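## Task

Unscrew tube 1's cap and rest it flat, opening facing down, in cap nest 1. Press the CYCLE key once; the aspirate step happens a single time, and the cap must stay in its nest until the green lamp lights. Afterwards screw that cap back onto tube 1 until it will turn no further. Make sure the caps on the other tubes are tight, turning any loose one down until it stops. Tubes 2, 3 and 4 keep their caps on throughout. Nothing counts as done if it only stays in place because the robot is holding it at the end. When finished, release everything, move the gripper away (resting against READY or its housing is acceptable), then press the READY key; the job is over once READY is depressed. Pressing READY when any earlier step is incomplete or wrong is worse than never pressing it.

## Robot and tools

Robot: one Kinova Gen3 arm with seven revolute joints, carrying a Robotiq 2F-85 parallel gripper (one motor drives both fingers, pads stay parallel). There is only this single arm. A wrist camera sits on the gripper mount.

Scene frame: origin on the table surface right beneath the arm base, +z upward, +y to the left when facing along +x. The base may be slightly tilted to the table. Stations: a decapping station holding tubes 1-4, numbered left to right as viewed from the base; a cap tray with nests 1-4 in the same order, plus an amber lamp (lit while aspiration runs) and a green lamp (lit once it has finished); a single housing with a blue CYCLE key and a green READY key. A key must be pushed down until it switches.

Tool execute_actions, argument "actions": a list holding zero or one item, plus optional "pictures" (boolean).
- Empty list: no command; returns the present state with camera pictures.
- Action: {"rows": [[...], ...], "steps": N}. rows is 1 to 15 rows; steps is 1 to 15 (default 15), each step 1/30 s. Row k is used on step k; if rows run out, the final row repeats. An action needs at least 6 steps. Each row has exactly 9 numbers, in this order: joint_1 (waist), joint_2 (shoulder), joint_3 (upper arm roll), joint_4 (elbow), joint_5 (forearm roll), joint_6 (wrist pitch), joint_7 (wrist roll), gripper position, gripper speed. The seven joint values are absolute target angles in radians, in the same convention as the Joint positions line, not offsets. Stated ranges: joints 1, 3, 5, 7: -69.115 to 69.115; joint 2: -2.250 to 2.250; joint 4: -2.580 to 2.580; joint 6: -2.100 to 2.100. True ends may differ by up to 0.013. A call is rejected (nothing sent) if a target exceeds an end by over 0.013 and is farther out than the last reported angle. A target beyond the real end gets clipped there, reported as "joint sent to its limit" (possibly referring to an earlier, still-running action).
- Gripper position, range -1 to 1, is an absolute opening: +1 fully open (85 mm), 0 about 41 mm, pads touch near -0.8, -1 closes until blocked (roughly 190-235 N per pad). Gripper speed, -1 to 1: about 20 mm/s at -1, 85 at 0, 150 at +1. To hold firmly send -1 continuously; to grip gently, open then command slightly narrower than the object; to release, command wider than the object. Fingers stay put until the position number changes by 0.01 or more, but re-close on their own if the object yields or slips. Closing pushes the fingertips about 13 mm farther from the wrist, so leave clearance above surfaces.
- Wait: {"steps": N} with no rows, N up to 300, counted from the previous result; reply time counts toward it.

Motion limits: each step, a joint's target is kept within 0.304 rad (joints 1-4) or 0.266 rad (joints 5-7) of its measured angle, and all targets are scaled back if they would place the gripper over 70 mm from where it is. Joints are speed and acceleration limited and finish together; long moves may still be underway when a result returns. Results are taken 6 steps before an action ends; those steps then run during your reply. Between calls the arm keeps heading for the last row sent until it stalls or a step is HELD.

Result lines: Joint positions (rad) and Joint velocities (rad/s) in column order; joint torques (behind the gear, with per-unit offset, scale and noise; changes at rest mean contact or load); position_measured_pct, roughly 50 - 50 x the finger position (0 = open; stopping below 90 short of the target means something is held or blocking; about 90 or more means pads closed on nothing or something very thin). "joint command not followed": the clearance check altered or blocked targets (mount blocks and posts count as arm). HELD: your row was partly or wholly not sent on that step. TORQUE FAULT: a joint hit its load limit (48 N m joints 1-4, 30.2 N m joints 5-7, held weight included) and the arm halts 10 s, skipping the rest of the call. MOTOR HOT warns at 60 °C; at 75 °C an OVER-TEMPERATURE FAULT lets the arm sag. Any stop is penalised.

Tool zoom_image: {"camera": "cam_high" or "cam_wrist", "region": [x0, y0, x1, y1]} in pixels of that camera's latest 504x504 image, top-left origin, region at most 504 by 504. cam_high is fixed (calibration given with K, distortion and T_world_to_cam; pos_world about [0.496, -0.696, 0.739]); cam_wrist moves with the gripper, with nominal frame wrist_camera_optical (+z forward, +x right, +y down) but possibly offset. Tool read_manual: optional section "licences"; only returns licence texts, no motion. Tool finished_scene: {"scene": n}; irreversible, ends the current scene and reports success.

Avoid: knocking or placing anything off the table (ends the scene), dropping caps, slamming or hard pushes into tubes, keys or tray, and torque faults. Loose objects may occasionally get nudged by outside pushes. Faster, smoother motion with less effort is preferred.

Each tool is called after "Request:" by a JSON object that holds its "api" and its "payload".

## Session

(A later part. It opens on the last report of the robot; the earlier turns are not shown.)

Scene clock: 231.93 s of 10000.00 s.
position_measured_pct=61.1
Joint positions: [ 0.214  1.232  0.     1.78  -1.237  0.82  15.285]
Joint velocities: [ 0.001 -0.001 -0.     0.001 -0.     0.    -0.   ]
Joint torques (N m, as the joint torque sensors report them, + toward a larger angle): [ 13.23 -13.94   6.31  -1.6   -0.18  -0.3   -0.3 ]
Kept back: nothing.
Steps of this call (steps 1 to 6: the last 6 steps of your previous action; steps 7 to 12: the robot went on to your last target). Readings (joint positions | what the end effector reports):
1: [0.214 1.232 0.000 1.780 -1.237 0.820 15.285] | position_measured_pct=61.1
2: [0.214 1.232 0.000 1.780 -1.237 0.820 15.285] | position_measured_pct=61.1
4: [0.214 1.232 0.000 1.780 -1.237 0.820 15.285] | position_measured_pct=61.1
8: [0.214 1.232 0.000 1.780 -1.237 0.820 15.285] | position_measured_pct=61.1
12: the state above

Request:
{"api": "execute_actions", "payload": {"actions": [{"rows": [[0.2116,1.2342,0,1.7794,-1.2397,0.8197,15.2870,-1,-0.5],[0.2116,1.2342,0,1.7794,-1.2397,0.8197,15.2870,-1,-0.5],[0.2116,1.2342,0,1.7794,-1.2397,0.8197,15.2870,-1,-0.5],[0.2116,1.2342,0,1.7794,-1.2397,0.8197,15.2870,-1,-0.5],[0.2100,1.2358,0,1.7792,-1.2424,0.8190,15.2886,-1,-0.5]], "steps": 12}]}}

Request:
{"api": "execute_actions", "payload": {"actions": [{"steps": 12}], "pictures": true}}

Scene clock: 232.53 s of 10000.00 s.
position_measured_pct=61.1
Joint positions: [ 0.213  1.233  0.002  1.78  -1.241  0.821 15.288]
Joint velocities: [ 0.003 -0.004  0.002  0.011 -0.017 -0.002  0.017]
Joint torques (N m, as the joint torque sensors report them, + toward a larger angle): [ 10.08 -10.     4.85  -2.36  -0.99  -1.77  -0.63]
Steps of this call (steps 1 to 12: the robot went on to your last target; steps 13 to 18: the first 6 steps of this action). Readings (joint positions | what the end effector reports):
13: [0.213 1.233 0.000 1.780 -1.238 0.820 15.286] | position_measured_pct=61.1
14: [0.213 1.232 0.001 1.780 -1.238 0.821 15.287] | position_measured_pct=61.1
16: [0.213 1.232 0.001 1.780 -1.239 0.821 15.287] | position_measured_pct=61.1
18: the state above

Scene clock: 232.93 s of 10000.00 s.
position_measured_pct=61.1
Joint positions: [ 0.213  1.233  0.002  1.78  -1.241  0.821 15.289]
Joint velocities: [-0.001 -0.001 -0.    -0.001  0.001 -0.001 -0.   ]
Joint torques (N m, as the joint torque sensors report them, + toward a larger angle): [ 11.42 -11.74   5.29  -2.56  -0.81  -1.14  -0.39]
Kept back: nothing.
Steps of this call (steps 1 to 6: the last 6 steps of your previous action; steps 7 to 12: the robot went on to your last target). Readings (joint positions | what the end effector reports):
1: [0.213 1.233 0.002 1.780 -1.241 0.821 15.289] | position_measured_pct=61.1
2: [0.213 1.233 0.002 1.780 -1.241 0.821 15.289] | position_measured_pct=61.1
4: [0.213 1.233 0.002 1.780 -1.241 0.821 15.289] | position_measured_pct=61.1
8: [0.213 1.233 0.002 1.780 -1.241 0.821 15.289] | position_measured_pct=61.1
12: the state above

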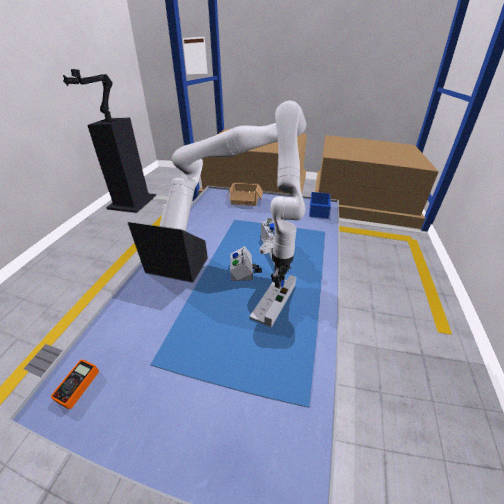

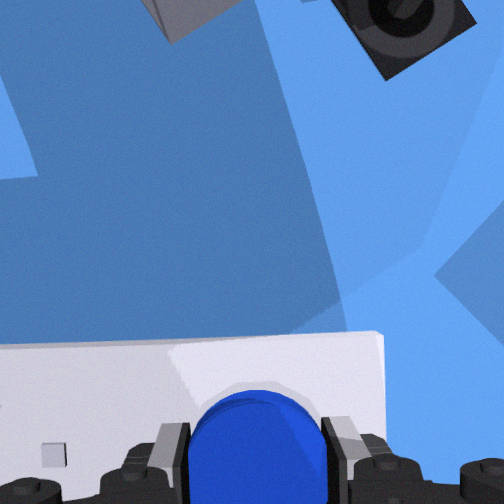

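Request:
{"api": "zoom_image", "payload": {"camera": "cam_wrist", "region": [180, 350, 340, 450]}}

Request:
{"api": "zoom_image", "payload": {"camera": "cam_high", "region": [245, 240, 325, 320]}}

Region (180, 350, 340, 450) of cam_wrist's 504x504 image, scaled by 3.150; it fills the top 315 rows of this view, and the rest is white.

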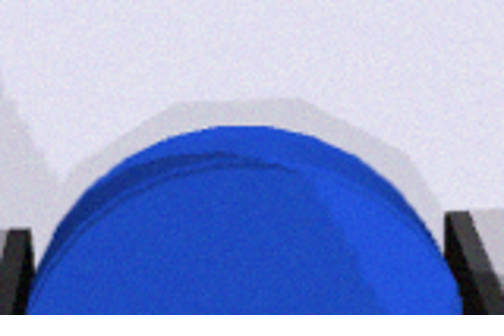

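Region (245, 240, 325, 320) of cam_high's 504x504 image, scaled by 6.300, with more detail than that image has.

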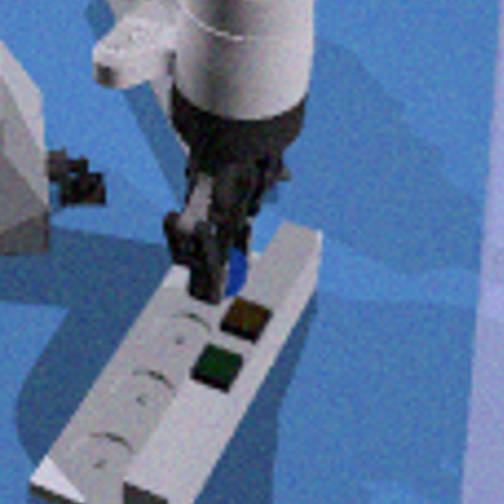

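Request:
{"api": "execute_actions", "payload": {"actions": [{"rows": [[0.2179,1.2277,0,1.7805,-1.2291,0.8224,15.2804,-1,-0.5],[0.2179,1.2277,0,1.7805,-1.2291,0.8224,15.2804,-1,-0.5],[0.2179,1.2277,0,1.7805,-1.2291,0.8224,15.2804,-1,-0.5],[0.2179,1.2277,0,1.7805,-1.2291,0.8224,15.2804,-1,-0.5],[0.2179,1.2277,0,1.7805,-1.2291,0.8224,15.2804,-1,-0.5],[0.2179,1.2277,0,1.7805,-1.2291,0.8224,15.2804,-1,-0.5],[0.2179,1.2272,0,1.7828,-1.2305,0.8217,15.2826,-1,-0.5]], "steps": 15}]}}

Request:
{"api": "execute_actions", "payload": {"actions": [{"steps": 12}], "pictures": true}}

Scene clock: 236.77 s of 10000.00 s.
position_measured_pct=61.1
Joint positions: [ 0.218  1.227 -0.     1.783 -1.23   0.822 15.282]
Joint velocities: [ 0.     0.004  0.     0.001 -0.002 -0.002  0.006]
Joint torques (N m, as the joint torque sensors report them, + toward a larger angle): [ 13.5  -14.24   6.52  -1.81  -0.34  -0.23  -0.23]
Steps of this call (steps 1 to 15: the robot went on to your last target; steps 16 to 106: nothing new was sent; steps 107 to 115: the first 9 steps of this action). Readings (joint positions | what the end effector reports):
107: [0.214 1.231 0.001 1.781 -1.240 0.821 15.288] | position_measured_pct=61.1
108: [0.218 1.228 -0.000 1.781 -1.234 0.822 15.284] | position_measured_pct=61.1
110: [0.218 1.227 0.001 1.780 -1.229 0.822 15.281] | position_measured_pct=61.1
114: [0.218 1.227 -0.000 1.782 -1.230 0.822 15.282] | position_measured_pct=61.1
115: the state above

Scene clock: 237.17 s of 10000.00 s.
position_measured_pct=61.1
Joint positions: [ 0.218  1.227  0.     1.783 -1.231  0.822 15.283]
Joint velocities: [-0.     0.001 -0.     0.     0.001  0.    -0.001]
Joint torques (N m, as the joint torque sensors report them, + toward a larger angle): [ 13.36 -14.06   6.45  -1.69  -0.24  -0.23  -0.33]
Kept back: nothing.
Steps of this call (steps 1 to 6: the last 6 steps of your previous action; steps 7 to 12: the robot went on to your last target). Readings (joint positions | what the end effector reports):
1: [0.218 1.227 -0.000 1.783 -1.230 0.822 15.283] | position_measured_pct=61.1
2: [0.218 1.227 -0.000 1.783 -1.230 0.822 15.283] | position_measured_pct=61.1
4: [0.218 1.227 0.000 1.783 -1.230 0.822 15.283] | position_measured_pct=61.1
8: [0.218 1.227 0.000 1.783 -1.231 0.822 15.283] | position_measured_pct=61.1
12: the state above

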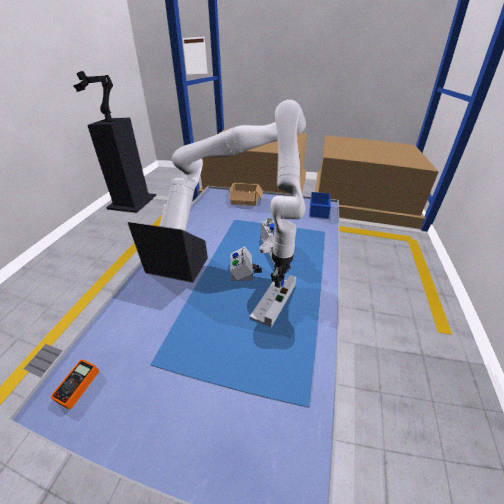

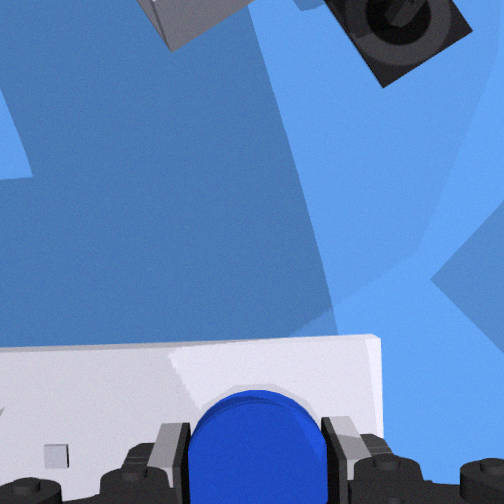

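Request:
{"api": "zoom_image", "payload": {"camera": "cam_wrist", "region": [180, 350, 340, 450]}}

Region (180, 350, 340, 450) of cam_wrist's 504x504 image, scaled by 3.150; it fills the top 315 rows of this view, and the rest is white.

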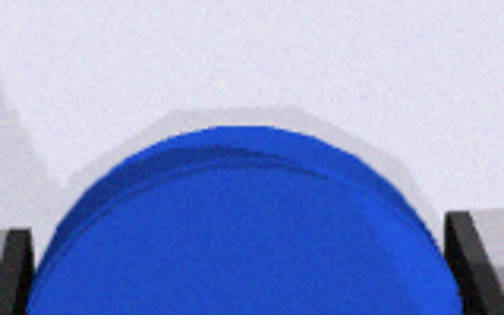

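Request:
{"api": "execute_actions", "payload": {"actions": [{"rows": [[0.2164,1.2288,0,1.7825,-1.2332,0.8210,15.2843,-1,-0.5],[0.2164,1.2288,0,1.7825,-1.2332,0.8210,15.2843,-1,-0.5],[0.2164,1.2288,0,1.7825,-1.2332,0.8210,15.2843,-1,-0.5],[0.2148,1.2305,0,1.7822,-1.2359,0.8203,15.2859,-1,-0.5],[0.2148,1.2305,0,1.7822,-1.2359,0.8203,15.2859,-1,-0.5],[0.2148,1.2305,0,1.7822,-1.2359,0.8203,15.2859,-1,-0.5],[0.2132,1.2321,0,1.7820,-1.2386,0.8197,15.2876,-1,-0.5],[0.2132,1.2321,0,1.7820,-1.2386,0.8197,15.2876,-1,-0.5],[0.2132,1.2321,0,1.7820,-1.2386,0.8197,15.2876,-1,-0.5],[0.2117,1.2337,0,1.7817,-1.2412,0.8190,15.2892,-1,-0.5]], "steps": 15}]}}

Request:
{"api": "execute_actions", "payload": {"actions": [{"steps": 12}], "pictures": true}}

Scene clock: 239.60 s of 10000.00 s.
position_measured_pct=61.1
Joint positions: [ 0.214  1.232  0.     1.782 -1.238  0.82  15.288]
Joint velocities: [-0.002  0.003 -0.003  0.003 -0.006 -0.001  0.004]
Joint torques (N m, as the joint torque sensors report them, + toward a larger angle): [ 12.91 -13.61   6.18  -1.55   0.04  -0.27  -0.45]
Steps of this call (steps 1 to 15: the robot went on to your last target; steps 16 to 64: nothing new was sent; steps 65 to 73: the first 9 steps of this action). Readings (joint positions | what the end effector reports):
65: [0.217 1.228 0.000 1.783 -1.231 0.822 15.283] | position_measured_pct=61.1
66: [0.217 1.229 0.000 1.782 -1.233 0.821 15.284] | position_measured_pct=61.1
68: [0.216 1.229 0.000 1.782 -1.234 0.821 15.285] | position_measured_pct=61.1
72: [0.214 1.232 0.000 1.782 -1.238 0.820 15.287] | position_measured_pct=61.1
73: the state above

Scene clock: 240.00 s of 10000.00 s.
position_measured_pct=61.1
Joint positions: [ 0.213  1.232  0.001  1.782 -1.241  0.82  15.289]
Joint velocities: [ 0.     0.001 -0.    -0.002  0.    -0.     0.   ]
Joint torques (N m, as the joint torque sensors report them, + toward a larger angle): [ 12.32 -12.96   5.62  -1.92  -0.45  -0.55  -0.32]
Kept back: nothing.
Steps of this call (steps 1 to 6: the last 6 steps of your previous action; steps 7 to 12: the robot went on to your last target). Readings (joint positions | what the end effector reports):
1: [0.213 1.232 0.000 1.782 -1.239 0.820 15.288] | position_measured_pct=61.1
2: [0.213 1.232 0.001 1.782 -1.240 0.820 15.289] | position_measured_pct=61.1
4: [0.213 1.232 0.001 1.782 -1.241 0.820 15.289] | position_measured_pct=61.1
8: [0.213 1.232 0.001 1.782 -1.241 0.820 15.289] | position_measured_pct=61.1
12: the state above

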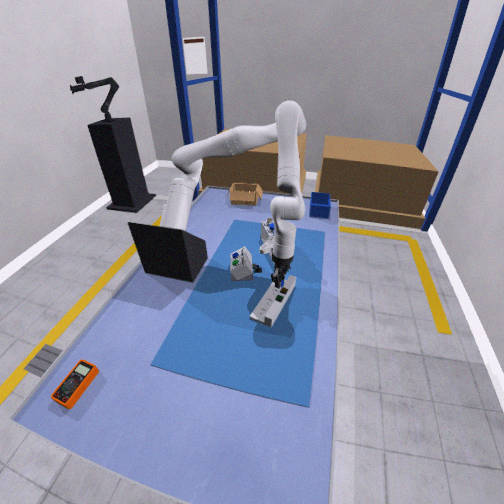

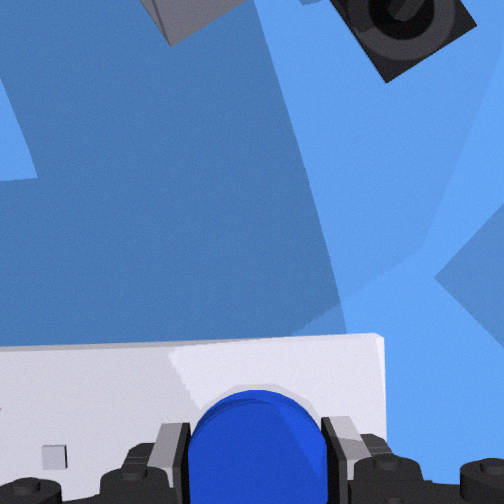

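Request:
{"api": "zoom_image", "payload": {"camera": "cam_wrist", "region": [180, 350, 340, 450]}}

Region (180, 350, 340, 450) of cam_wrist's 504x504 image, scaled by 3.150; it fills the top 315 rows of this view, and the rest is white.

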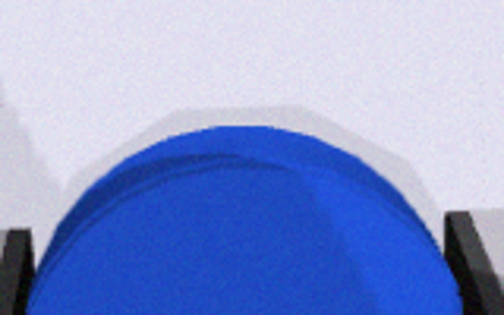

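Request:
{"api": "execute_actions", "payload": {"actions": [{"rows": [[0.2132,1.2321,0,1.7820,-1.2386,0.8197,15.2876,-1,-0.5],[0.2132,1.2321,0,1.7820,-1.2386,0.8197,15.2876,-1,-0.5],[0.2132,1.2321,0,1.7820,-1.2386,0.8197,15.2876,0.2,-0.8]], "steps": 15}]}}

Request:
{"api": "execute_actions", "payload": {"actions": [{"steps": 15}], "pictures": true}}

Scene clock: 241.23 s of 10000.00 s.
position_measured_pct=56.0
Joint positions: [ 0.213  1.232 -0.     1.782 -1.239  0.82  15.288]
Joint velocities: [ 0.    -0.001  0.    -0.001  0.001 -0.     0.   ]
Joint torques (N m, as the joint torque sensors report them, + toward a larger angle): [ 13.37 -13.99   6.51  -1.49  -0.24  -0.18  -0.33]
Steps of this call (steps 1 to 15: the robot went on to your last target; steps 16 to 28: nothing new was sent; steps 29 to 37: the first 9 steps of this action). Readings (joint positions | what the end effector reports):
29: [0.214 1.232 0.001 1.782 -1.240 0.820 15.289] | position_measured_pct=61.1
30: [0.214 1.231 0.000 1.782 -1.239 0.820 15.288] | position_measured_pct=61.1
32: [0.214 1.232 0.000 1.782 -1.239 0.820 15.288] | position_measured_pct=61.1
36: [0.213 1.232 -0.000 1.782 -1.239 0.820 15.288] | position_measured_pct=56.7
37: the state above

Scene clock: 241.73 s of 10000.00 s.
position_measured_pct=40.1
Joint positions: [ 0.213  1.232  0.     1.782 -1.239  0.82  15.288]
Joint velocities: [ 0.    -0.001  0.    -0.001  0.     0.001 -0.   ]
Joint torques (N m, as the joint torque sensors report them, + toward a larger angle): [ 13.29 -14.14   6.37  -1.63  -0.18  -0.18  -0.31]
Kept back: nothing.
Steps of this call (steps 1 to 6: the last 6 steps of your previous action; steps 7 to 15: the robot went on to your last target). Readings (joint positions | what the end effector reports):
1: [0.213 1.232 -0.000 1.782 -1.239 0.820 15.288] | position_measured_pct=54.8
2: [0.213 1.232 0.000 1.782 -1.239 0.820 15.288] | position_measured_pct=53.6
4: [0.213 1.232 0.000 1.782 -1.239 0.820 15.288] | position_measured_pct=51.2
8: [0.213 1.232 -0.000 1.782 -1.239 0.820 15.288] | position_measured_pct=46.4
15: the state above
The arm was judged still, so your last target was given up. Only a new action makes it travel on or press farther. Fingers that are still opening or closing keep moving.

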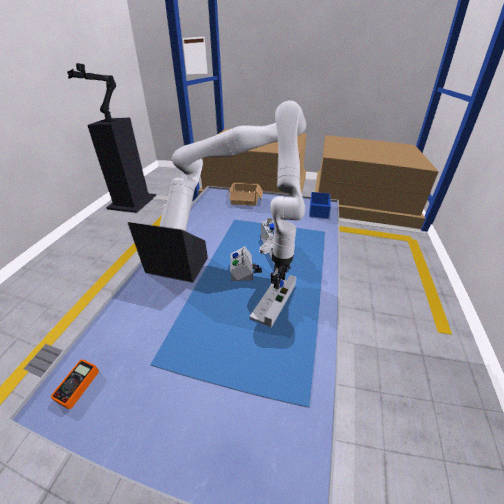

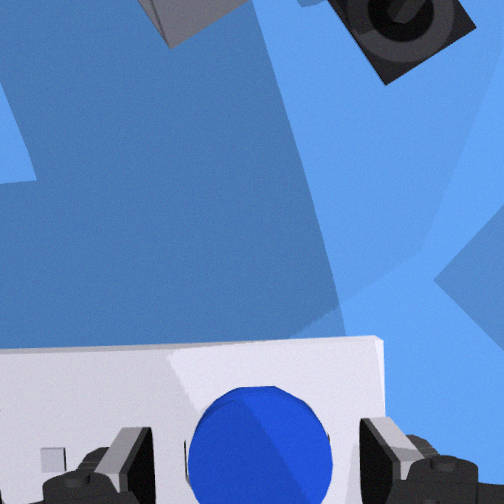

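Request:
{"api": "zoom_image", "payload": {"camera": "cam_wrist", "region": [170, 340, 350, 504]}}

Region (170, 340, 350, 504) of cam_wrist's 504x504 image, scaled by 2.800; it fills the top 459 rows of this view, and the rest is white.

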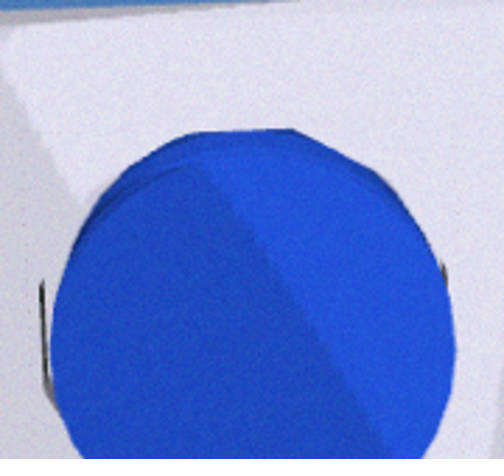

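Request:
{"api": "execute_actions", "payload": {"actions": [{"rows": [[0.2571,1.1863,0,1.7893,-1.1636,0.8386,15.2413,0.2,-0.8]], "steps": 15}]}}

Request:
{"api": "execute_actions", "payload": {"actions": [{"steps": 10}], "pictures": true}}

Scene clock: 243.17 s of 10000.00 s.
position_measured_pct=40.1
Joint positions: [ 0.255  1.188  0.     1.789 -1.164  0.839 15.241]
Joint velocities: [ 0.012 -0.015 -0.011  0.004 -0.002  0.003 -0.   ]
Joint torques (N m, as the joint torque sensors report them, + toward a larger angle): [ 13.42 -14.47   6.67  -2.56  -0.11  -0.23  -0.27]
Steps of this call (steps 1 to 34: nothing new was sent; steps 35 to 43: the first 9 steps of this action). Readings (joint positions | what the end effector reports):
35: [0.215 1.231 -0.000 1.782 -1.237 0.820 15.287] | position_measured_pct=40.1
36: [0.221 1.224 -0.001 1.784 -1.229 0.822 15.282] | position_measured_pct=40.1
38: [0.245 1.199 -0.001 1.787 -1.191 0.832 15.258] | position_measured_pct=40.1
42: [0.255 1.189 0.001 1.789 -1.164 0.838 15.241] | position_measured_pct=40.1
43: the state above

Scene clock: 243.50 s of 10000.00 s.
position_measured_pct=40.1
Joint positions: [ 0.257  1.186  0.     1.789 -1.164  0.839 15.241]
Joint velocities: [ 0.002 -0.001 -0.     0.     0.    -0.    -0.   ]
Joint torques (N m, as the joint torque sensors report them, + toward a larger angle): [ 13.24 -14.02   6.43  -2.1   -0.1   -0.18  -0.37]
Kept back: nothing.
Steps of this call (steps 1 to 6: the last 6 steps of your previous action; steps 7 to 10: the robot went on to your last target). Readings (joint positions | what the end effector reports):
1: [0.256 1.188 0.000 1.789 -1.164 0.839 15.241] | position_measured_pct=40.1
2: [0.256 1.187 -0.000 1.789 -1.164 0.839 15.241] | position_measured_pct=40.1
4: [0.257 1.187 0.000 1.789 -1.164 0.839 15.241] | position_measured_pct=40.1
8: [0.257 1.186 0.000 1.789 -1.164 0.839 15.241] | position_measured_pct=40.1
10: the state above

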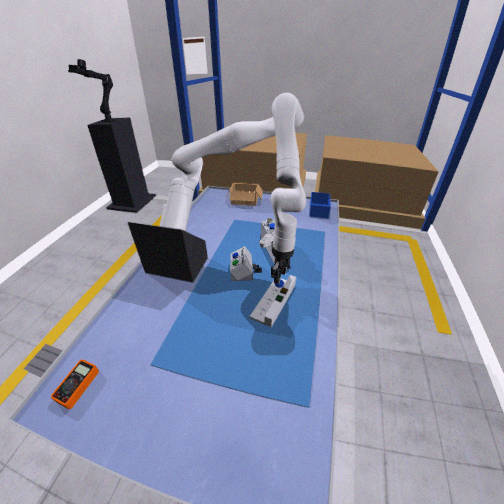

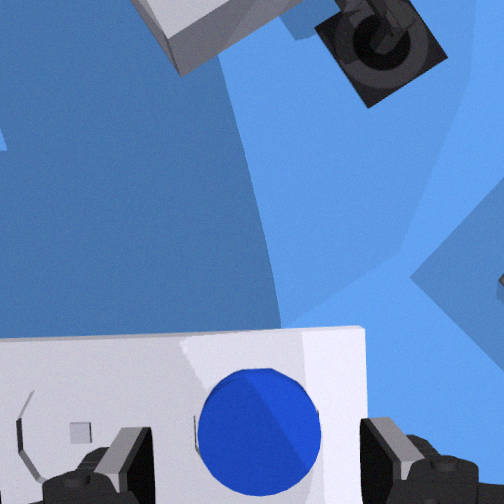

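Request:
{"api": "zoom_image", "payload": {"camera": "cam_wrist", "region": [180, 350, 340, 504]}}

Region (180, 350, 340, 504) of cam_wrist's 504x504 image, scaled by 3.150; it fills the top 485 rows of this view, and the rest is white.

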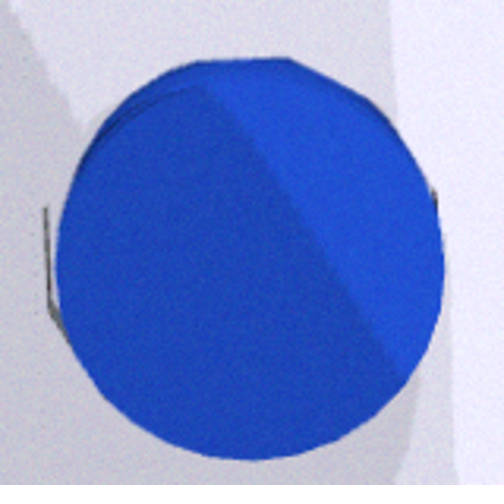

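Request:
{"api": "zoom_image", "payload": {"camera": "cam_high", "region": [220, 235, 310, 325]}}

Region (220, 235, 310, 325) of cam_high's 504x504 image, scaled by 5.600, with more detail than that image has.

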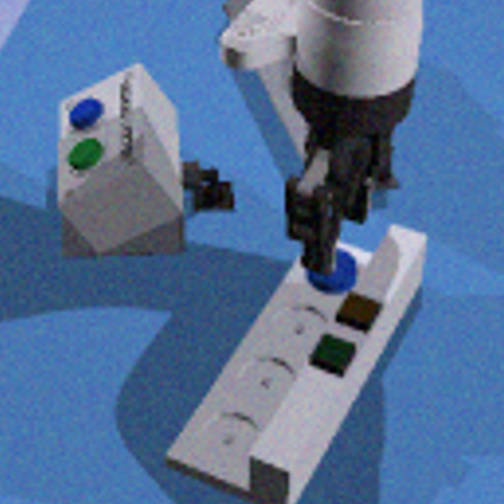

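Request:
{"api": "execute_actions", "payload": {"actions": [{"rows": [[0.4560,0.9150,0,2.2252,-1.1136,0.7860,15.4569,0.2,-0.8]], "steps": 15}]}}

Request:
{"api": "execute_actions", "payload": {"actions": [{"steps": 15}], "pictures": true}}

Scene clock: 247.73 s of 10000.00 s.
position_measured_pct=40.1
Joint positions: [ 0.363  1.041  0.001  1.976 -1.138  0.811 15.354]
Joint velocities: [ 0.399 -0.536  0.004  1.063  0.116 -0.113  0.467]
Joint torques (N m, as the joint torque sensors report them, + toward a larger angle): [ 10.12 -11.15   4.87  -1.93  -0.01  -0.28  -0.36]
Steps of this call (steps 1 to 15: the robot went on to your last target; steps 16 to 118: nothing new was sent; steps 119 to 127: the first 9 steps of this action). Readings (joint positions | what the end effector reports):
119: [0.258 1.185 -0.000 1.790 -1.164 0.838 15.242] | position_measured_pct=40.1
120: [0.262 1.179 -0.001 1.796 -1.163 0.837 15.245] | position_measured_pct=40.1
122: [0.282 1.152 -0.002 1.824 -1.159 0.833 15.264] | position_measured_pct=40.1
126: [0.349 1.059 0.000 1.941 -1.142 0.815 15.337] | position_measured_pct=40.1
127: the state above

Scene clock: 248.23 s of 10000.00 s.
position_measured_pct=40.1
Joint positions: [ 0.455  0.917  0.     2.225 -1.114  0.786 15.457]
Joint velocities: [ 0.008 -0.014  0.     0.002 -0.001  0.     0.   ]
Joint torques (N m, as the joint torque sensors report them, + toward a larger angle): [ 9.23 -9.86  4.7  -2.34 -0.22 -0.24 -0.33]
Kept back: nothing.
Steps of this call (steps 1 to 6: the last 6 steps of your previous action; steps 7 to 15: the robot went on to your last target). Readings (joint positions | what the end effector reports):
1: [0.377 1.023 0.001 2.012 -1.134 0.807 15.369] | position_measured_pct=40.1
2: [0.390 1.005 0.000 2.047 -1.131 0.804 15.384] | position_measured_pct=40.1
4: [0.416 0.970 0.000 2.117 -1.124 0.797 15.412] | position_measured_pct=40.1
8: [0.448 0.927 0.001 2.210 -1.114 0.788 15.451] | position_measured_pct=40.1
15: the state above

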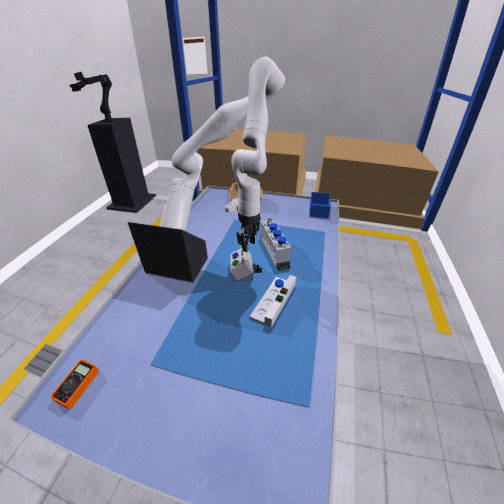

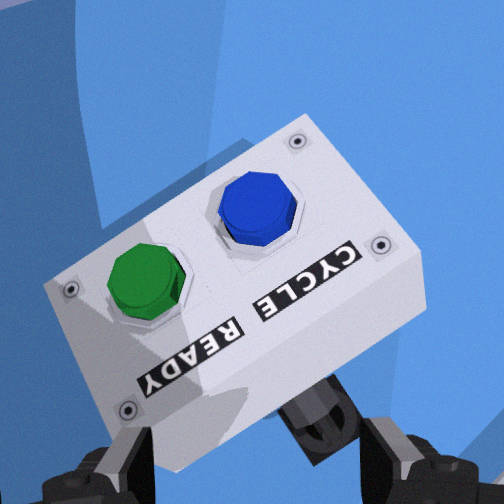

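Request:
{"api": "zoom_image", "payload": {"camera": "cam_wrist", "region": [30, 100, 440, 480]}}

Region (30, 100, 440, 480) of cam_wrist's 504x504 image, scaled by 1.229; it fills the top 467 rows of this view, and the rest is white.

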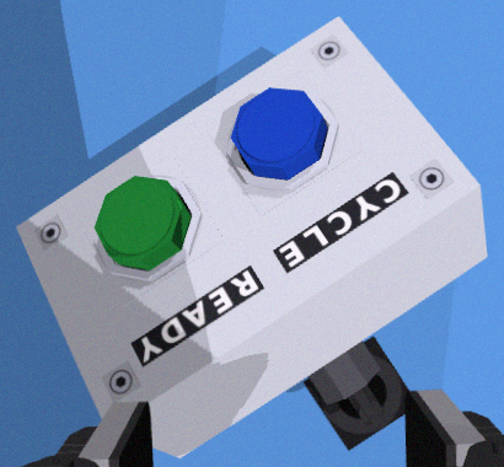

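Request:
{"api": "zoom_image", "payload": {"camera": "cam_wrist", "region": [200, 150, 320, 270]}}

Request:
{"api": "zoom_image", "payload": {"camera": "cam_wrist", "region": [85, 220, 205, 340]}}

Region (200, 150, 320, 270) of cam_wrist's 504x504 image, scaled by 4.200.

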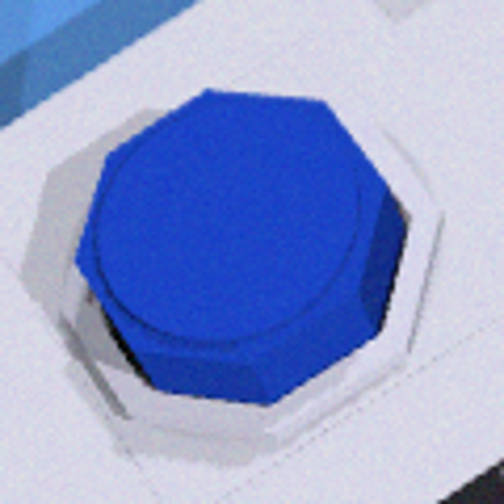

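Region (85, 220, 205, 340) of cam_wrist's 504x504 image, scaled by 4.200.

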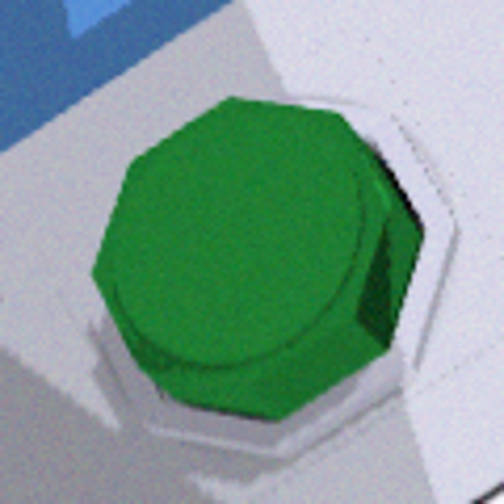

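Request:
{"api": "execute_actions", "payload": {"actions": [{"rows": [[0.4553,0.9805,0,2.4594,-1.4309,0.6962,14.8615,0.2,-0.8]], "steps": 15}]}}

Request:
{"api": "execute_actions", "payload": {"actions": [{"steps": 15}], "pictures": true}}

Scene clock: 256.00 s of 10000.00 s.
position_measured_pct=40.1
Joint positions: [ 0.456  0.957 -0.     2.376 -1.308  0.728 15.243]
Joint velocities: [-0.004  0.132 -0.001  0.524 -0.792 -0.204 -1.215]
Joint torques (N m, as the joint torque sensors report them, + toward a larger angle): [ 9.   -9.9   4.56 -2.11 -0.62 -0.15 -0.34]
Steps of this call (steps 1 to 15: the robot went on to your last target; steps 16 to 224: nothing new was sent; steps 225 to 233: the first 9 steps of this action). Readings (joint positions | what the end effector reports):
225: [0.456 0.915 0.000 2.226 -1.115 0.786 15.456] | position_measured_pct=40.1
226: [0.456 0.917 0.000 2.231 -1.120 0.784 15.451] | position_measured_pct=40.1
228: [0.456 0.926 0.000 2.258 -1.151 0.773 15.421] | position_measured_pct=40.1
232: [0.456 0.953 -0.000 2.357 -1.279 0.736 15.284] | position_measured_pct=40.1
233: the state above

Scene clock: 256.50 s of 10000.00 s.
position_measured_pct=40.1
Joint positions: [ 0.455  0.98  -0.     2.459 -1.431  0.696 14.861]
Joint velocities: [ 0.001  0.001  0.     0.001 -0.001  0.     0.   ]
Joint torques (N m, as the joint torque sensors report them, + toward a larger angle): [ 8.25 -9.18  3.7  -0.29 -0.23 -0.24 -0.29]
Kept back: nothing.
Steps of this call (steps 1 to 6: the last 6 steps of your previous action; steps 7 to 15: the robot went on to your last target). Readings (joint positions | what the end effector reports):
1: [0.455 0.961 -0.000 2.392 -1.332 0.722 15.203] | position_measured_pct=40.1
2: [0.455 0.965 -0.000 2.405 -1.351 0.717 15.162] | position_measured_pct=40.1
4: [0.455 0.970 -0.000 2.424 -1.380 0.710 15.081] | position_measured_pct=40.1
8: [0.455 0.977 -0.000 2.450 -1.418 0.700 14.920] | position_measured_pct=40.1
15: the state above

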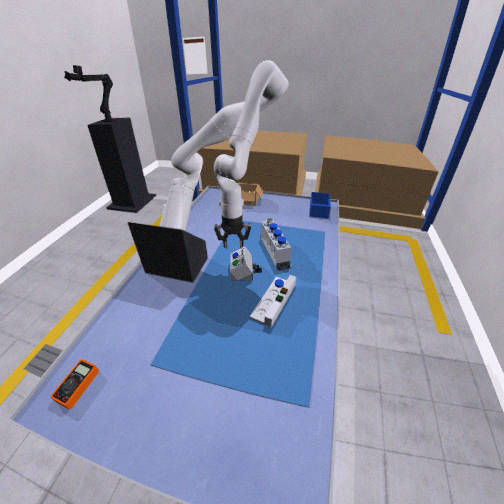

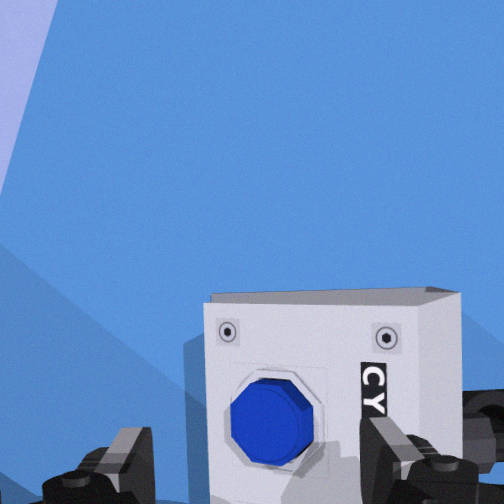

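Request:
{"api": "zoom_image", "payload": {"camera": "cam_wrist", "region": [190, 300, 410, 504]}}

Region (190, 300, 410, 504) of cam_wrist's 504x504 image, scaled by 2.291; it fills the top 467 rows of this view, and the rest is white.

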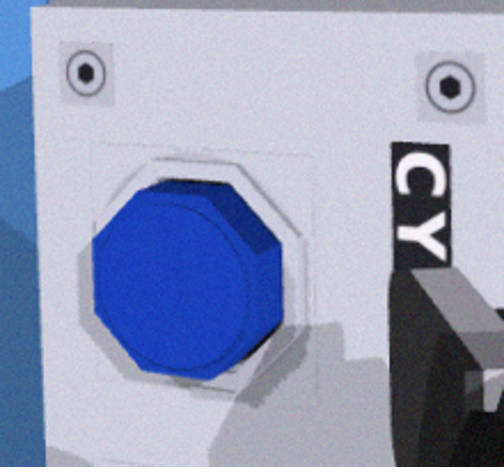

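Request:
{"api": "execute_actions", "payload": {"actions": [{"rows": [[0.4553,0.9805,0,2.4594,-1.4309,0.6962,14.8615,-1,0],[0.4553,0.9805,0,2.4594,-1.4309,0.6962,14.8615,-1,0],[0.4553,0.9805,0,2.4594,-1.4309,0.6962,14.8615,-1,0],[0.4553,0.9805,0,2.4594,-1.4309,0.6962,14.8615,-1,0],[0.4553,0.9805,0,2.4594,-1.4309,0.6962,14.8615,-1,0],[0.4553,0.9805,0,2.4594,-1.4309,0.6962,14.8615,-1,0],[0.4087,1.0431,0,2.4689,-1.5620,0.7055,14.9753,-1,0]], "steps": 15}]}}

Request:
{"api": "execute_actions", "payload": {"actions": [{"steps": 12}], "pictures": true}}

Scene clock: 262.73 s of 10000.00 s.
position_measured_pct=59.1
Joint positions: [ 0.441  1.     0.001  2.462 -1.462  0.699 14.888]
Joint velocities: [-0.314  0.421  0.003  0.059 -0.756  0.054  0.655]
Joint torques (N m, as the joint torque sensors report them, + toward a larger angle): [ 6.87 -7.23  3.15 -0.07 -0.19 -0.27 -0.57]
Steps of this call (steps 1 to 15: the robot went on to your last target; steps 16 to 178: nothing new was sent; steps 179 to 187: the first 9 steps of this action). Readings (joint positions | what the end effector reports):
179: [0.455 0.980 0.000 2.459 -1.431 0.696 14.861] | position_measured_pct=40.1
180: [0.455 0.980 0.000 2.459 -1.431 0.696 14.861] | position_measured_pct=40.5
182: [0.455 0.980 0.000 2.459 -1.431 0.696 14.861] | position_measured_pct=44.8
186: [0.449 0.989 0.000 2.460 -1.442 0.697 14.871] | position_measured_pct=56.0
187: the state above

Scene clock: 263.13 s of 10000.00 s.
position_measured_pct=91.7
Joint positions: [ 0.409  1.042 -0.     2.469 -1.562  0.705 14.975]
Joint velocities: [-0.003  0.005  0.     0.     0.001 -0.    -0.   ]
Joint torques (N m, as the joint torque sensors report them, + toward a larger angle): [ 8.66 -9.61  3.77  0.51 -0.2  -0.22 -0.31]
Kept back: nothing.
Steps of this call (steps 1 to 6: the last 6 steps of your previous action; steps 7 to 12: the robot went on to your last target). Readings (joint positions | what the end effector reports):
1: [0.429 1.016 0.001 2.464 -1.492 0.701 14.914] | position_measured_pct=61.9
2: [0.419 1.029 -0.000 2.466 -1.523 0.703 14.942] | position_measured_pct=65.1
4: [0.412 1.039 -0.001 2.468 -1.558 0.705 14.972] | position_measured_pct=71.0
8: [0.410 1.041 -0.000 2.469 -1.562 0.705 14.975] | position_measured_pct=82.9
12: the state above

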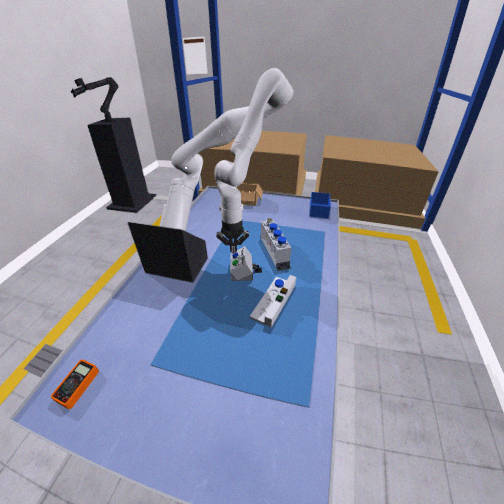

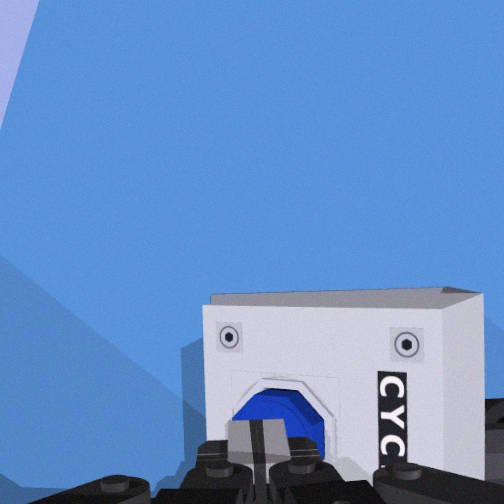

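Request:
{"api": "execute_actions", "payload": {"actions": [{"rows": [[0.4034,1.0491,0,2.4694,-1.5743,0.7077,14.9851,-1,0],[0.4034,1.0491,0,2.4694,-1.5743,0.7077,14.9851,-1,0],[0.4034,1.0491,0,2.4694,-1.5743,0.7077,14.9851,-1,0],[0.4034,1.0491,0,2.4694,-1.5743,0.7077,14.9851,-1,0],[0.3982,1.0551,0,2.4700,-1.5867,0.7100,14.9950,-1,0],[0.3982,1.0551,0,2.4700,-1.5867,0.7100,14.9950,-1,0],[0.3982,1.0551,0,2.4700,-1.5867,0.7100,14.9950,-1,0],[0.3982,1.0551,0,2.4700,-1.5867,0.7100,14.9950,-1,0],[0.3929,1.0610,0,2.4705,-1.5989,0.7123,15.0046,-1,0]], "steps": 15}]}}

Request:
{"api": "execute_actions", "payload": {"actions": [{"steps": 10}]}}

Scene clock: 264.20 s of 10000.00 s.
position_measured_pct=91.7
Joint positions: [ 0.397  1.056  0.     2.47  -1.588  0.71  14.996]
Joint velocities: [-0.107  0.114  0.016  0.003 -0.145  0.031  0.106]
Joint torques (N m, as the joint torque sensors report them, + toward a larger angle): [ 6.82 -7.62  3.26  0.91 -0.15 -0.51 -0.05]
Steps of this call (steps 1 to 23: the robot went on to your last target; steps 24 to 32: the first 9 steps of this action). Readings (joint positions | what the end effector reports):
24: [0.407 1.045 0.000 2.469 -1.564 0.706 14.976] | position_measured_pct=91.7
25: [0.404 1.048 0.000 2.469 -1.570 0.707 14.981] | position_measured_pct=91.7
27: [0.404 1.049 -0.000 2.469 -1.574 0.708 14.985] | position_measured_pct=91.7
31: [0.399 1.054 -0.000 2.470 -1.586 0.710 14.995] | position_measured_pct=91.7
32: the state above

Scene clock: 264.53 s of 10000.00 s.
position_measured_pct=91.7
Joint positions: [ 0.393  1.061 -0.     2.47  -1.599  0.712 15.005]
Joint velocities: [-0.002  0.004  0.    -0.     0.001 -0.     0.   ]
Joint torques (N m, as the joint torque sensors report them, + toward a larger angle): [ 8.67 -9.43  3.74  0.63 -0.28 -0.19 -0.27]
Kept back: nothing.
Steps of this call (steps 1 to 6: the last 6 steps of your previous action; steps 7 to 10: the robot went on to your last target). Readings (joint positions | what the end effector reports):
1: [0.394 1.060 0.000 2.470 -1.595 0.712 15.001] | position_measured_pct=91.7
2: [0.394 1.060 -0.000 2.471 -1.598 0.712 15.004] | position_measured_pct=91.7
4: [0.394 1.060 -0.000 2.470 -1.599 0.712 15.005] | position_measured_pct=91.7
8: [0.393 1.061 -0.000 2.470 -1.599 0.712 15.005] | position_measured_pct=91.7
10: the state above

Request:
{"api": "execute_actions", "payload": {"actions": [{"rows": [[0.3875,1.0670,0,2.4709,-1.6110,0.7147,15.0142,-1,0],[0.3875,1.0670,0,2.4709,-1.6110,0.7147,15.0142,-1,0],[0.3875,1.0670,0,2.4709,-1.6110,0.7147,15.0142,-1,0],[0.3875,1.0670,0,2.4709,-1.6110,0.7147,15.0142,-1,0],[0.3822,1.0730,0,2.4714,-1.6231,0.7172,15.0238,-1,0],[0.3822,1.0730,0,2.4714,-1.6231,0.7172,15.0238,-1,0],[0.3822,1.0730,0,2.4714,-1.6231,0.7172,15.0238,-1,0],[0.3822,1.0730,0,2.4714,-1.6231,0.7172,15.0238,-1,0],[0.3769,1.0789,0,2.4718,-1.6352,0.7196,15.0334,-1,0]], "steps": 15}]}}

Request:
{"api": "execute_actions", "payload": {"actions": [{"steps": 10}]}}

Scene clock: 265.47 s of 10000.00 s.
position_measured_pct=91.7
Joint positions: [ 0.381  1.074  0.     2.471 -1.625  0.718 15.025]
Joint velocities: [-0.107  0.116  0.015  0.004 -0.144  0.034  0.106]
Joint torques (N m, as the joint torque sensors report them, + toward a larger angle): [ 7.32 -7.52  3.27  1.1  -0.31 -0.53 -0.51]
Steps of this call (steps 1 to 19: the robot went on to your last target; steps 20 to 28: the first 9 steps of this action). Readings (joint positions | what the end effector reports):
20: [0.392 1.062 0.000 2.471 -1.600 0.713 15.006] | position_measured_pct=91.7
21: [0.388 1.066 0.000 2.471 -1.607 0.714 15.011] | position_measured_pct=91.7
23: [0.388 1.066 -0.000 2.471 -1.611 0.715 15.014] | position_measured_pct=91.7
27: [0.383 1.072 -0.000 2.471 -1.623 0.717 15.024] | position_measured_pct=91.7
28: the state above

Scene clock: 265.80 s of 10000.00 s.
position_measured_pct=91.7
Joint positions: [ 0.377  1.078  0.     2.472 -1.635  0.719 15.033]
Joint velocities: [-0.002  0.     0.     0.002  0.     0.001  0.   ]
Joint torques (N m, as the joint torque sensors report them, + toward a larger angle): [ 8.34 -9.31  3.45  0.47 -0.41 -0.11 -0.23]
Kept back: nothing.
Steps of this call (steps 1 to 6: the last 6 steps of your previous action; steps 7 to 10: the robot went on to your last target). Readings (joint positions | what the end effector reports):
1: [0.378 1.078 0.000 2.472 -1.631 0.719 15.030] | position_measured_pct=91.7
2: [0.378 1.078 0.000 2.472 -1.634 0.719 15.033] | position_measured_pct=91.7
4: [0.378 1.078 0.000 2.473 -1.635 0.719 15.033] | position_measured_pct=91.7
8: [0.377 1.078 0.000 2.472 -1.635 0.719 15.033] | position_measured_pct=91.7
10: the state above

Request:
{"api": "execute_actions", "payload": {"actions": [{"rows": [[0.3742,1.0819,0,2.4721,-1.6413,0.7208,15.0382,-1,0],[0.3742,1.0819,0,2.4721,-1.6413,0.7208,15.0382,-1,0],[0.3742,1.0819,0,2.4721,-1.6413,0.7208,15.0382,-1,0],[0.3742,1.0819,0,2.4721,-1.6413,0.7208,15.0382,-1,0],[0.3716,1.0849,0,2.4723,-1.6474,0.7220,15.0430,-1,0]], "steps": 12}]}}

Request:
{"api": "execute_actions", "payload": {"actions": [{"steps": 10}], "pictures": true}}

Scene clock: 266.40 s of 10000.00 s.
position_measured_pct=91.7
Joint positions: [ 0.372  1.084  0.001  2.473 -1.645  0.721 15.042]
Joint velocities: [-0.01   0.016 -0.008 -0.    -0.065  0.011  0.055]
Joint torques (N m, as the joint torque sensors report them, + toward a larger angle): [  8.91 -10.25   3.36   0.52  -0.52  -0.06  -0.31]
Steps of this call (steps 1 to 12: the robot went on to your last target; steps 13 to 18: the first 6 steps of this action). Readings (joint positions | what the end effector reports):
13: [0.376 1.080 0.001 2.472 -1.636 0.720 15.034] | position_measured_pct=91.7
14: [0.375 1.081 0.001 2.473 -1.639 0.720 15.037] | position_measured_pct=91.7
16: [0.375 1.081 0.001 2.473 -1.641 0.720 15.038] | position_measured_pct=91.7
18: the state above

Scene clock: 266.73 s of 10000.00 s.
position_measured_pct=91.7
Joint positions: [ 0.372  1.085  0.001  2.473 -1.647  0.722 15.043]
Joint velocities: [-0.001 -0.001  0.     0.    -0.     0.    -0.   ]
Joint torques (N m, as the joint torque sensors report them, + toward a larger angle): [ 8.31 -9.21  3.25  0.23 -0.59  0.03 -0.3 ]
Kept back: nothing.
Steps of this call (steps 1 to 6: the last 6 steps of your previous action; steps 7 to 10: the robot went on to your last target). Readings (joint positions | what the end effector reports):
1: [0.372 1.084 0.001 2.473 -1.646 0.721 15.043] | position_measured_pct=91.7
2: [0.372 1.084 0.001 2.473 -1.647 0.721 15.043] | position_measured_pct=91.7
4: [0.372 1.084 0.001 2.473 -1.647 0.721 15.043] | position_measured_pct=91.7
8: [0.372 1.085 0.001 2.473 -1.647 0.721 15.043] | position_measured_pct=91.7
10: the state above

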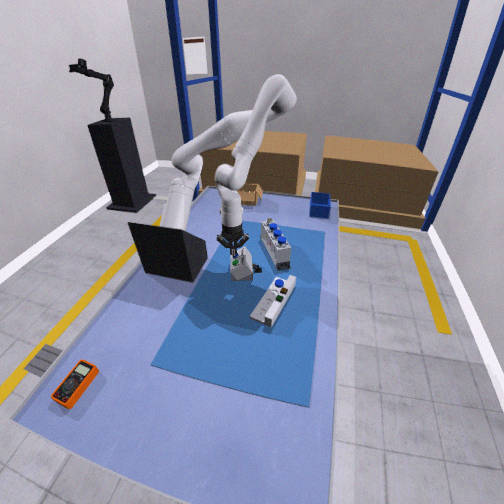

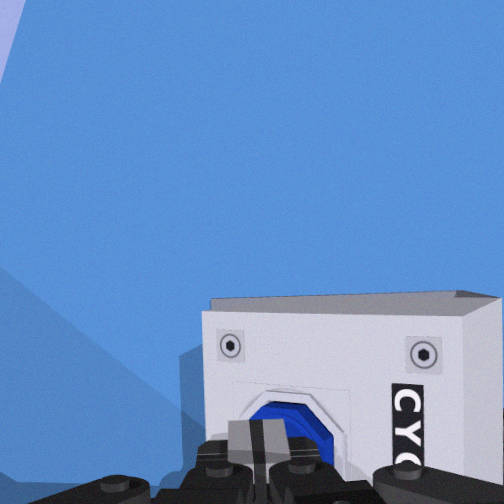

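Request:
{"api": "execute_actions", "payload": {"actions": [{"rows": [[0.3682,1.0865,0,2.4714,-1.6512,0.7234,15.0440,-1,0],[0.3682,1.0865,0,2.4714,-1.6512,0.7234,15.0440,-1,0],[0.3682,1.0865,0,2.4714,-1.6512,0.7234,15.0440,-1,0],[0.3682,1.0865,0,2.4714,-1.6512,0.7234,15.0440,-1,0],[0.3648,1.0882,0,2.4705,-1.6551,0.7249,15.0449,-1,0]], "steps": 12}]}}

Request:
{"api": "execute_actions", "payload": {"actions": [{"steps": 8}], "pictures": true}}

Scene clock: 267.37 s of 10000.00 s.
position_measured_pct=91.7
Joint positions: [ 0.366  1.088  0.001  2.472 -1.653  0.724 15.045]
Joint velocities: [-0.015  0.009 -0.011 -0.011 -0.042  0.015  0.01 ]
Joint torques (N m, as the joint torque sensors report them, + toward a larger angle): [ 9.24 -9.49  3.43  0.5  -0.64  0.28 -0.15]
Steps of this call (steps 1 to 13: the robot went on to your last target; steps 14 to 19: the first 6 steps of this action). Readings (joint positions | what the end effector reports):
14: [0.371 1.085 0.001 2.473 -1.648 0.722 15.043] | position_measured_pct=91.7
15: [0.369 1.086 0.001 2.472 -1.650 0.723 15.044] | position_measured_pct=91.7
17: [0.369 1.086 0.001 2.473 -1.650 0.723 15.044] | position_measured_pct=91.7
19: the state above

Scene clock: 267.63 s of 10000.00 s.
position_measured_pct=91.7
Joint positions: [ 0.365  1.088  0.001  2.472 -1.654  0.724 15.045]
Joint velocities: [-0.001 -0.002 -0.    -0.     0.001  0.    -0.   ]
Joint torques (N m, as the joint torque sensors report them, + toward a larger angle): [ 8.28 -9.37  3.02 -0.22 -0.64  0.17 -0.34]
Kept back: nothing.
Steps of this call (steps 1 to 6: the last 6 steps of your previous action; steps 7 to 8: the robot went on to your last target). Readings (joint positions | what the end effector reports):
1: [0.366 1.088 0.001 2.472 -1.654 0.724 15.045] | position_measured_pct=91.7
2: [0.366 1.088 0.001 2.472 -1.654 0.724 15.045] | position_measured_pct=91.7
4: [0.366 1.088 0.001 2.472 -1.654 0.724 15.045] | position_measured_pct=91.7
8: the state above

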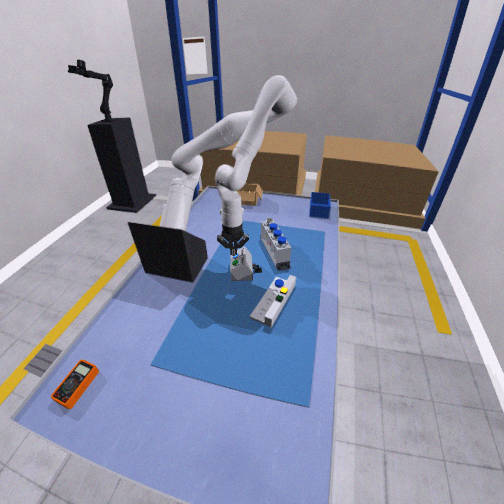

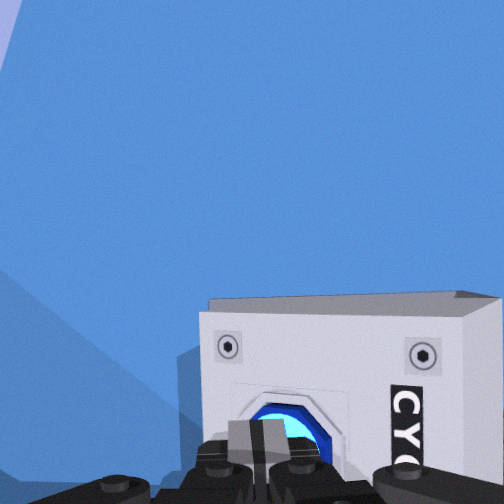

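Request:
{"api": "execute_actions", "payload": {"actions": [{"rows": [[0.3820,1.0730,0,2.4745,-1.6231,0.7150,15.0300,-1,0],[0.3820,1.0730,0,2.4745,-1.6231,0.7150,15.0300,-1,0],[0.3820,1.0730,0,2.4745,-1.6231,0.7150,15.0300,-1,0],[0.3820,1.0730,0,2.4745,-1.6231,0.7150,15.0300,-1,0],[0.4885,0.9325,0,2.4490,-1.3310,0.6940,14.8000,-1,0],[0.4885,0.9325,0,2.4490,-1.3310,0.6940,14.8000,-1,0],[0.4885,0.9325,0,2.4490,-1.3310,0.6940,14.8000,-1,0],[0.4885,0.9325,0,2.4490,-1.3310,0.6940,14.8000,-1,0],[0.4885,0.9325,0,2.4490,-1.3310,0.6940,14.8000,0.2,0]], "steps": 15}]}}

Scene clock: 269.90 s of 10000.00 s.
position_measured_pct=91.7
Joint positions: [ 0.425  1.016 -0.     2.463 -1.524  0.707 14.947]
Joint velocities: [ 0.397 -0.527  0.009 -0.097  1.186 -0.08  -0.927]
Joint torques (N m, as the joint torque sensors report them, + toward a larger angle): [ 7.84 -8.62  3.18  0.97 -0.02 -0.42 -0.4 ]
Steps of this call (steps 1 to 15: the robot went on to your last target; steps 16 to 59: nothing new was sent; steps 60 to 68: the first 9 steps of this action). Readings (joint positions | what the end effector reports):
60: [0.367 1.087 0.001 2.472 -1.653 0.723 15.044] | position_measured_pct=91.7
61: [0.374 1.081 0.000 2.473 -1.644 0.720 15.040] | position_measured_pct=91.7
63: [0.381 1.074 0.001 2.475 -1.625 0.715 15.031] | position_measured_pct=91.7
67: [0.411 1.035 -0.001 2.467 -1.562 0.710 14.978] | position_measured_pct=91.7
68: the state above


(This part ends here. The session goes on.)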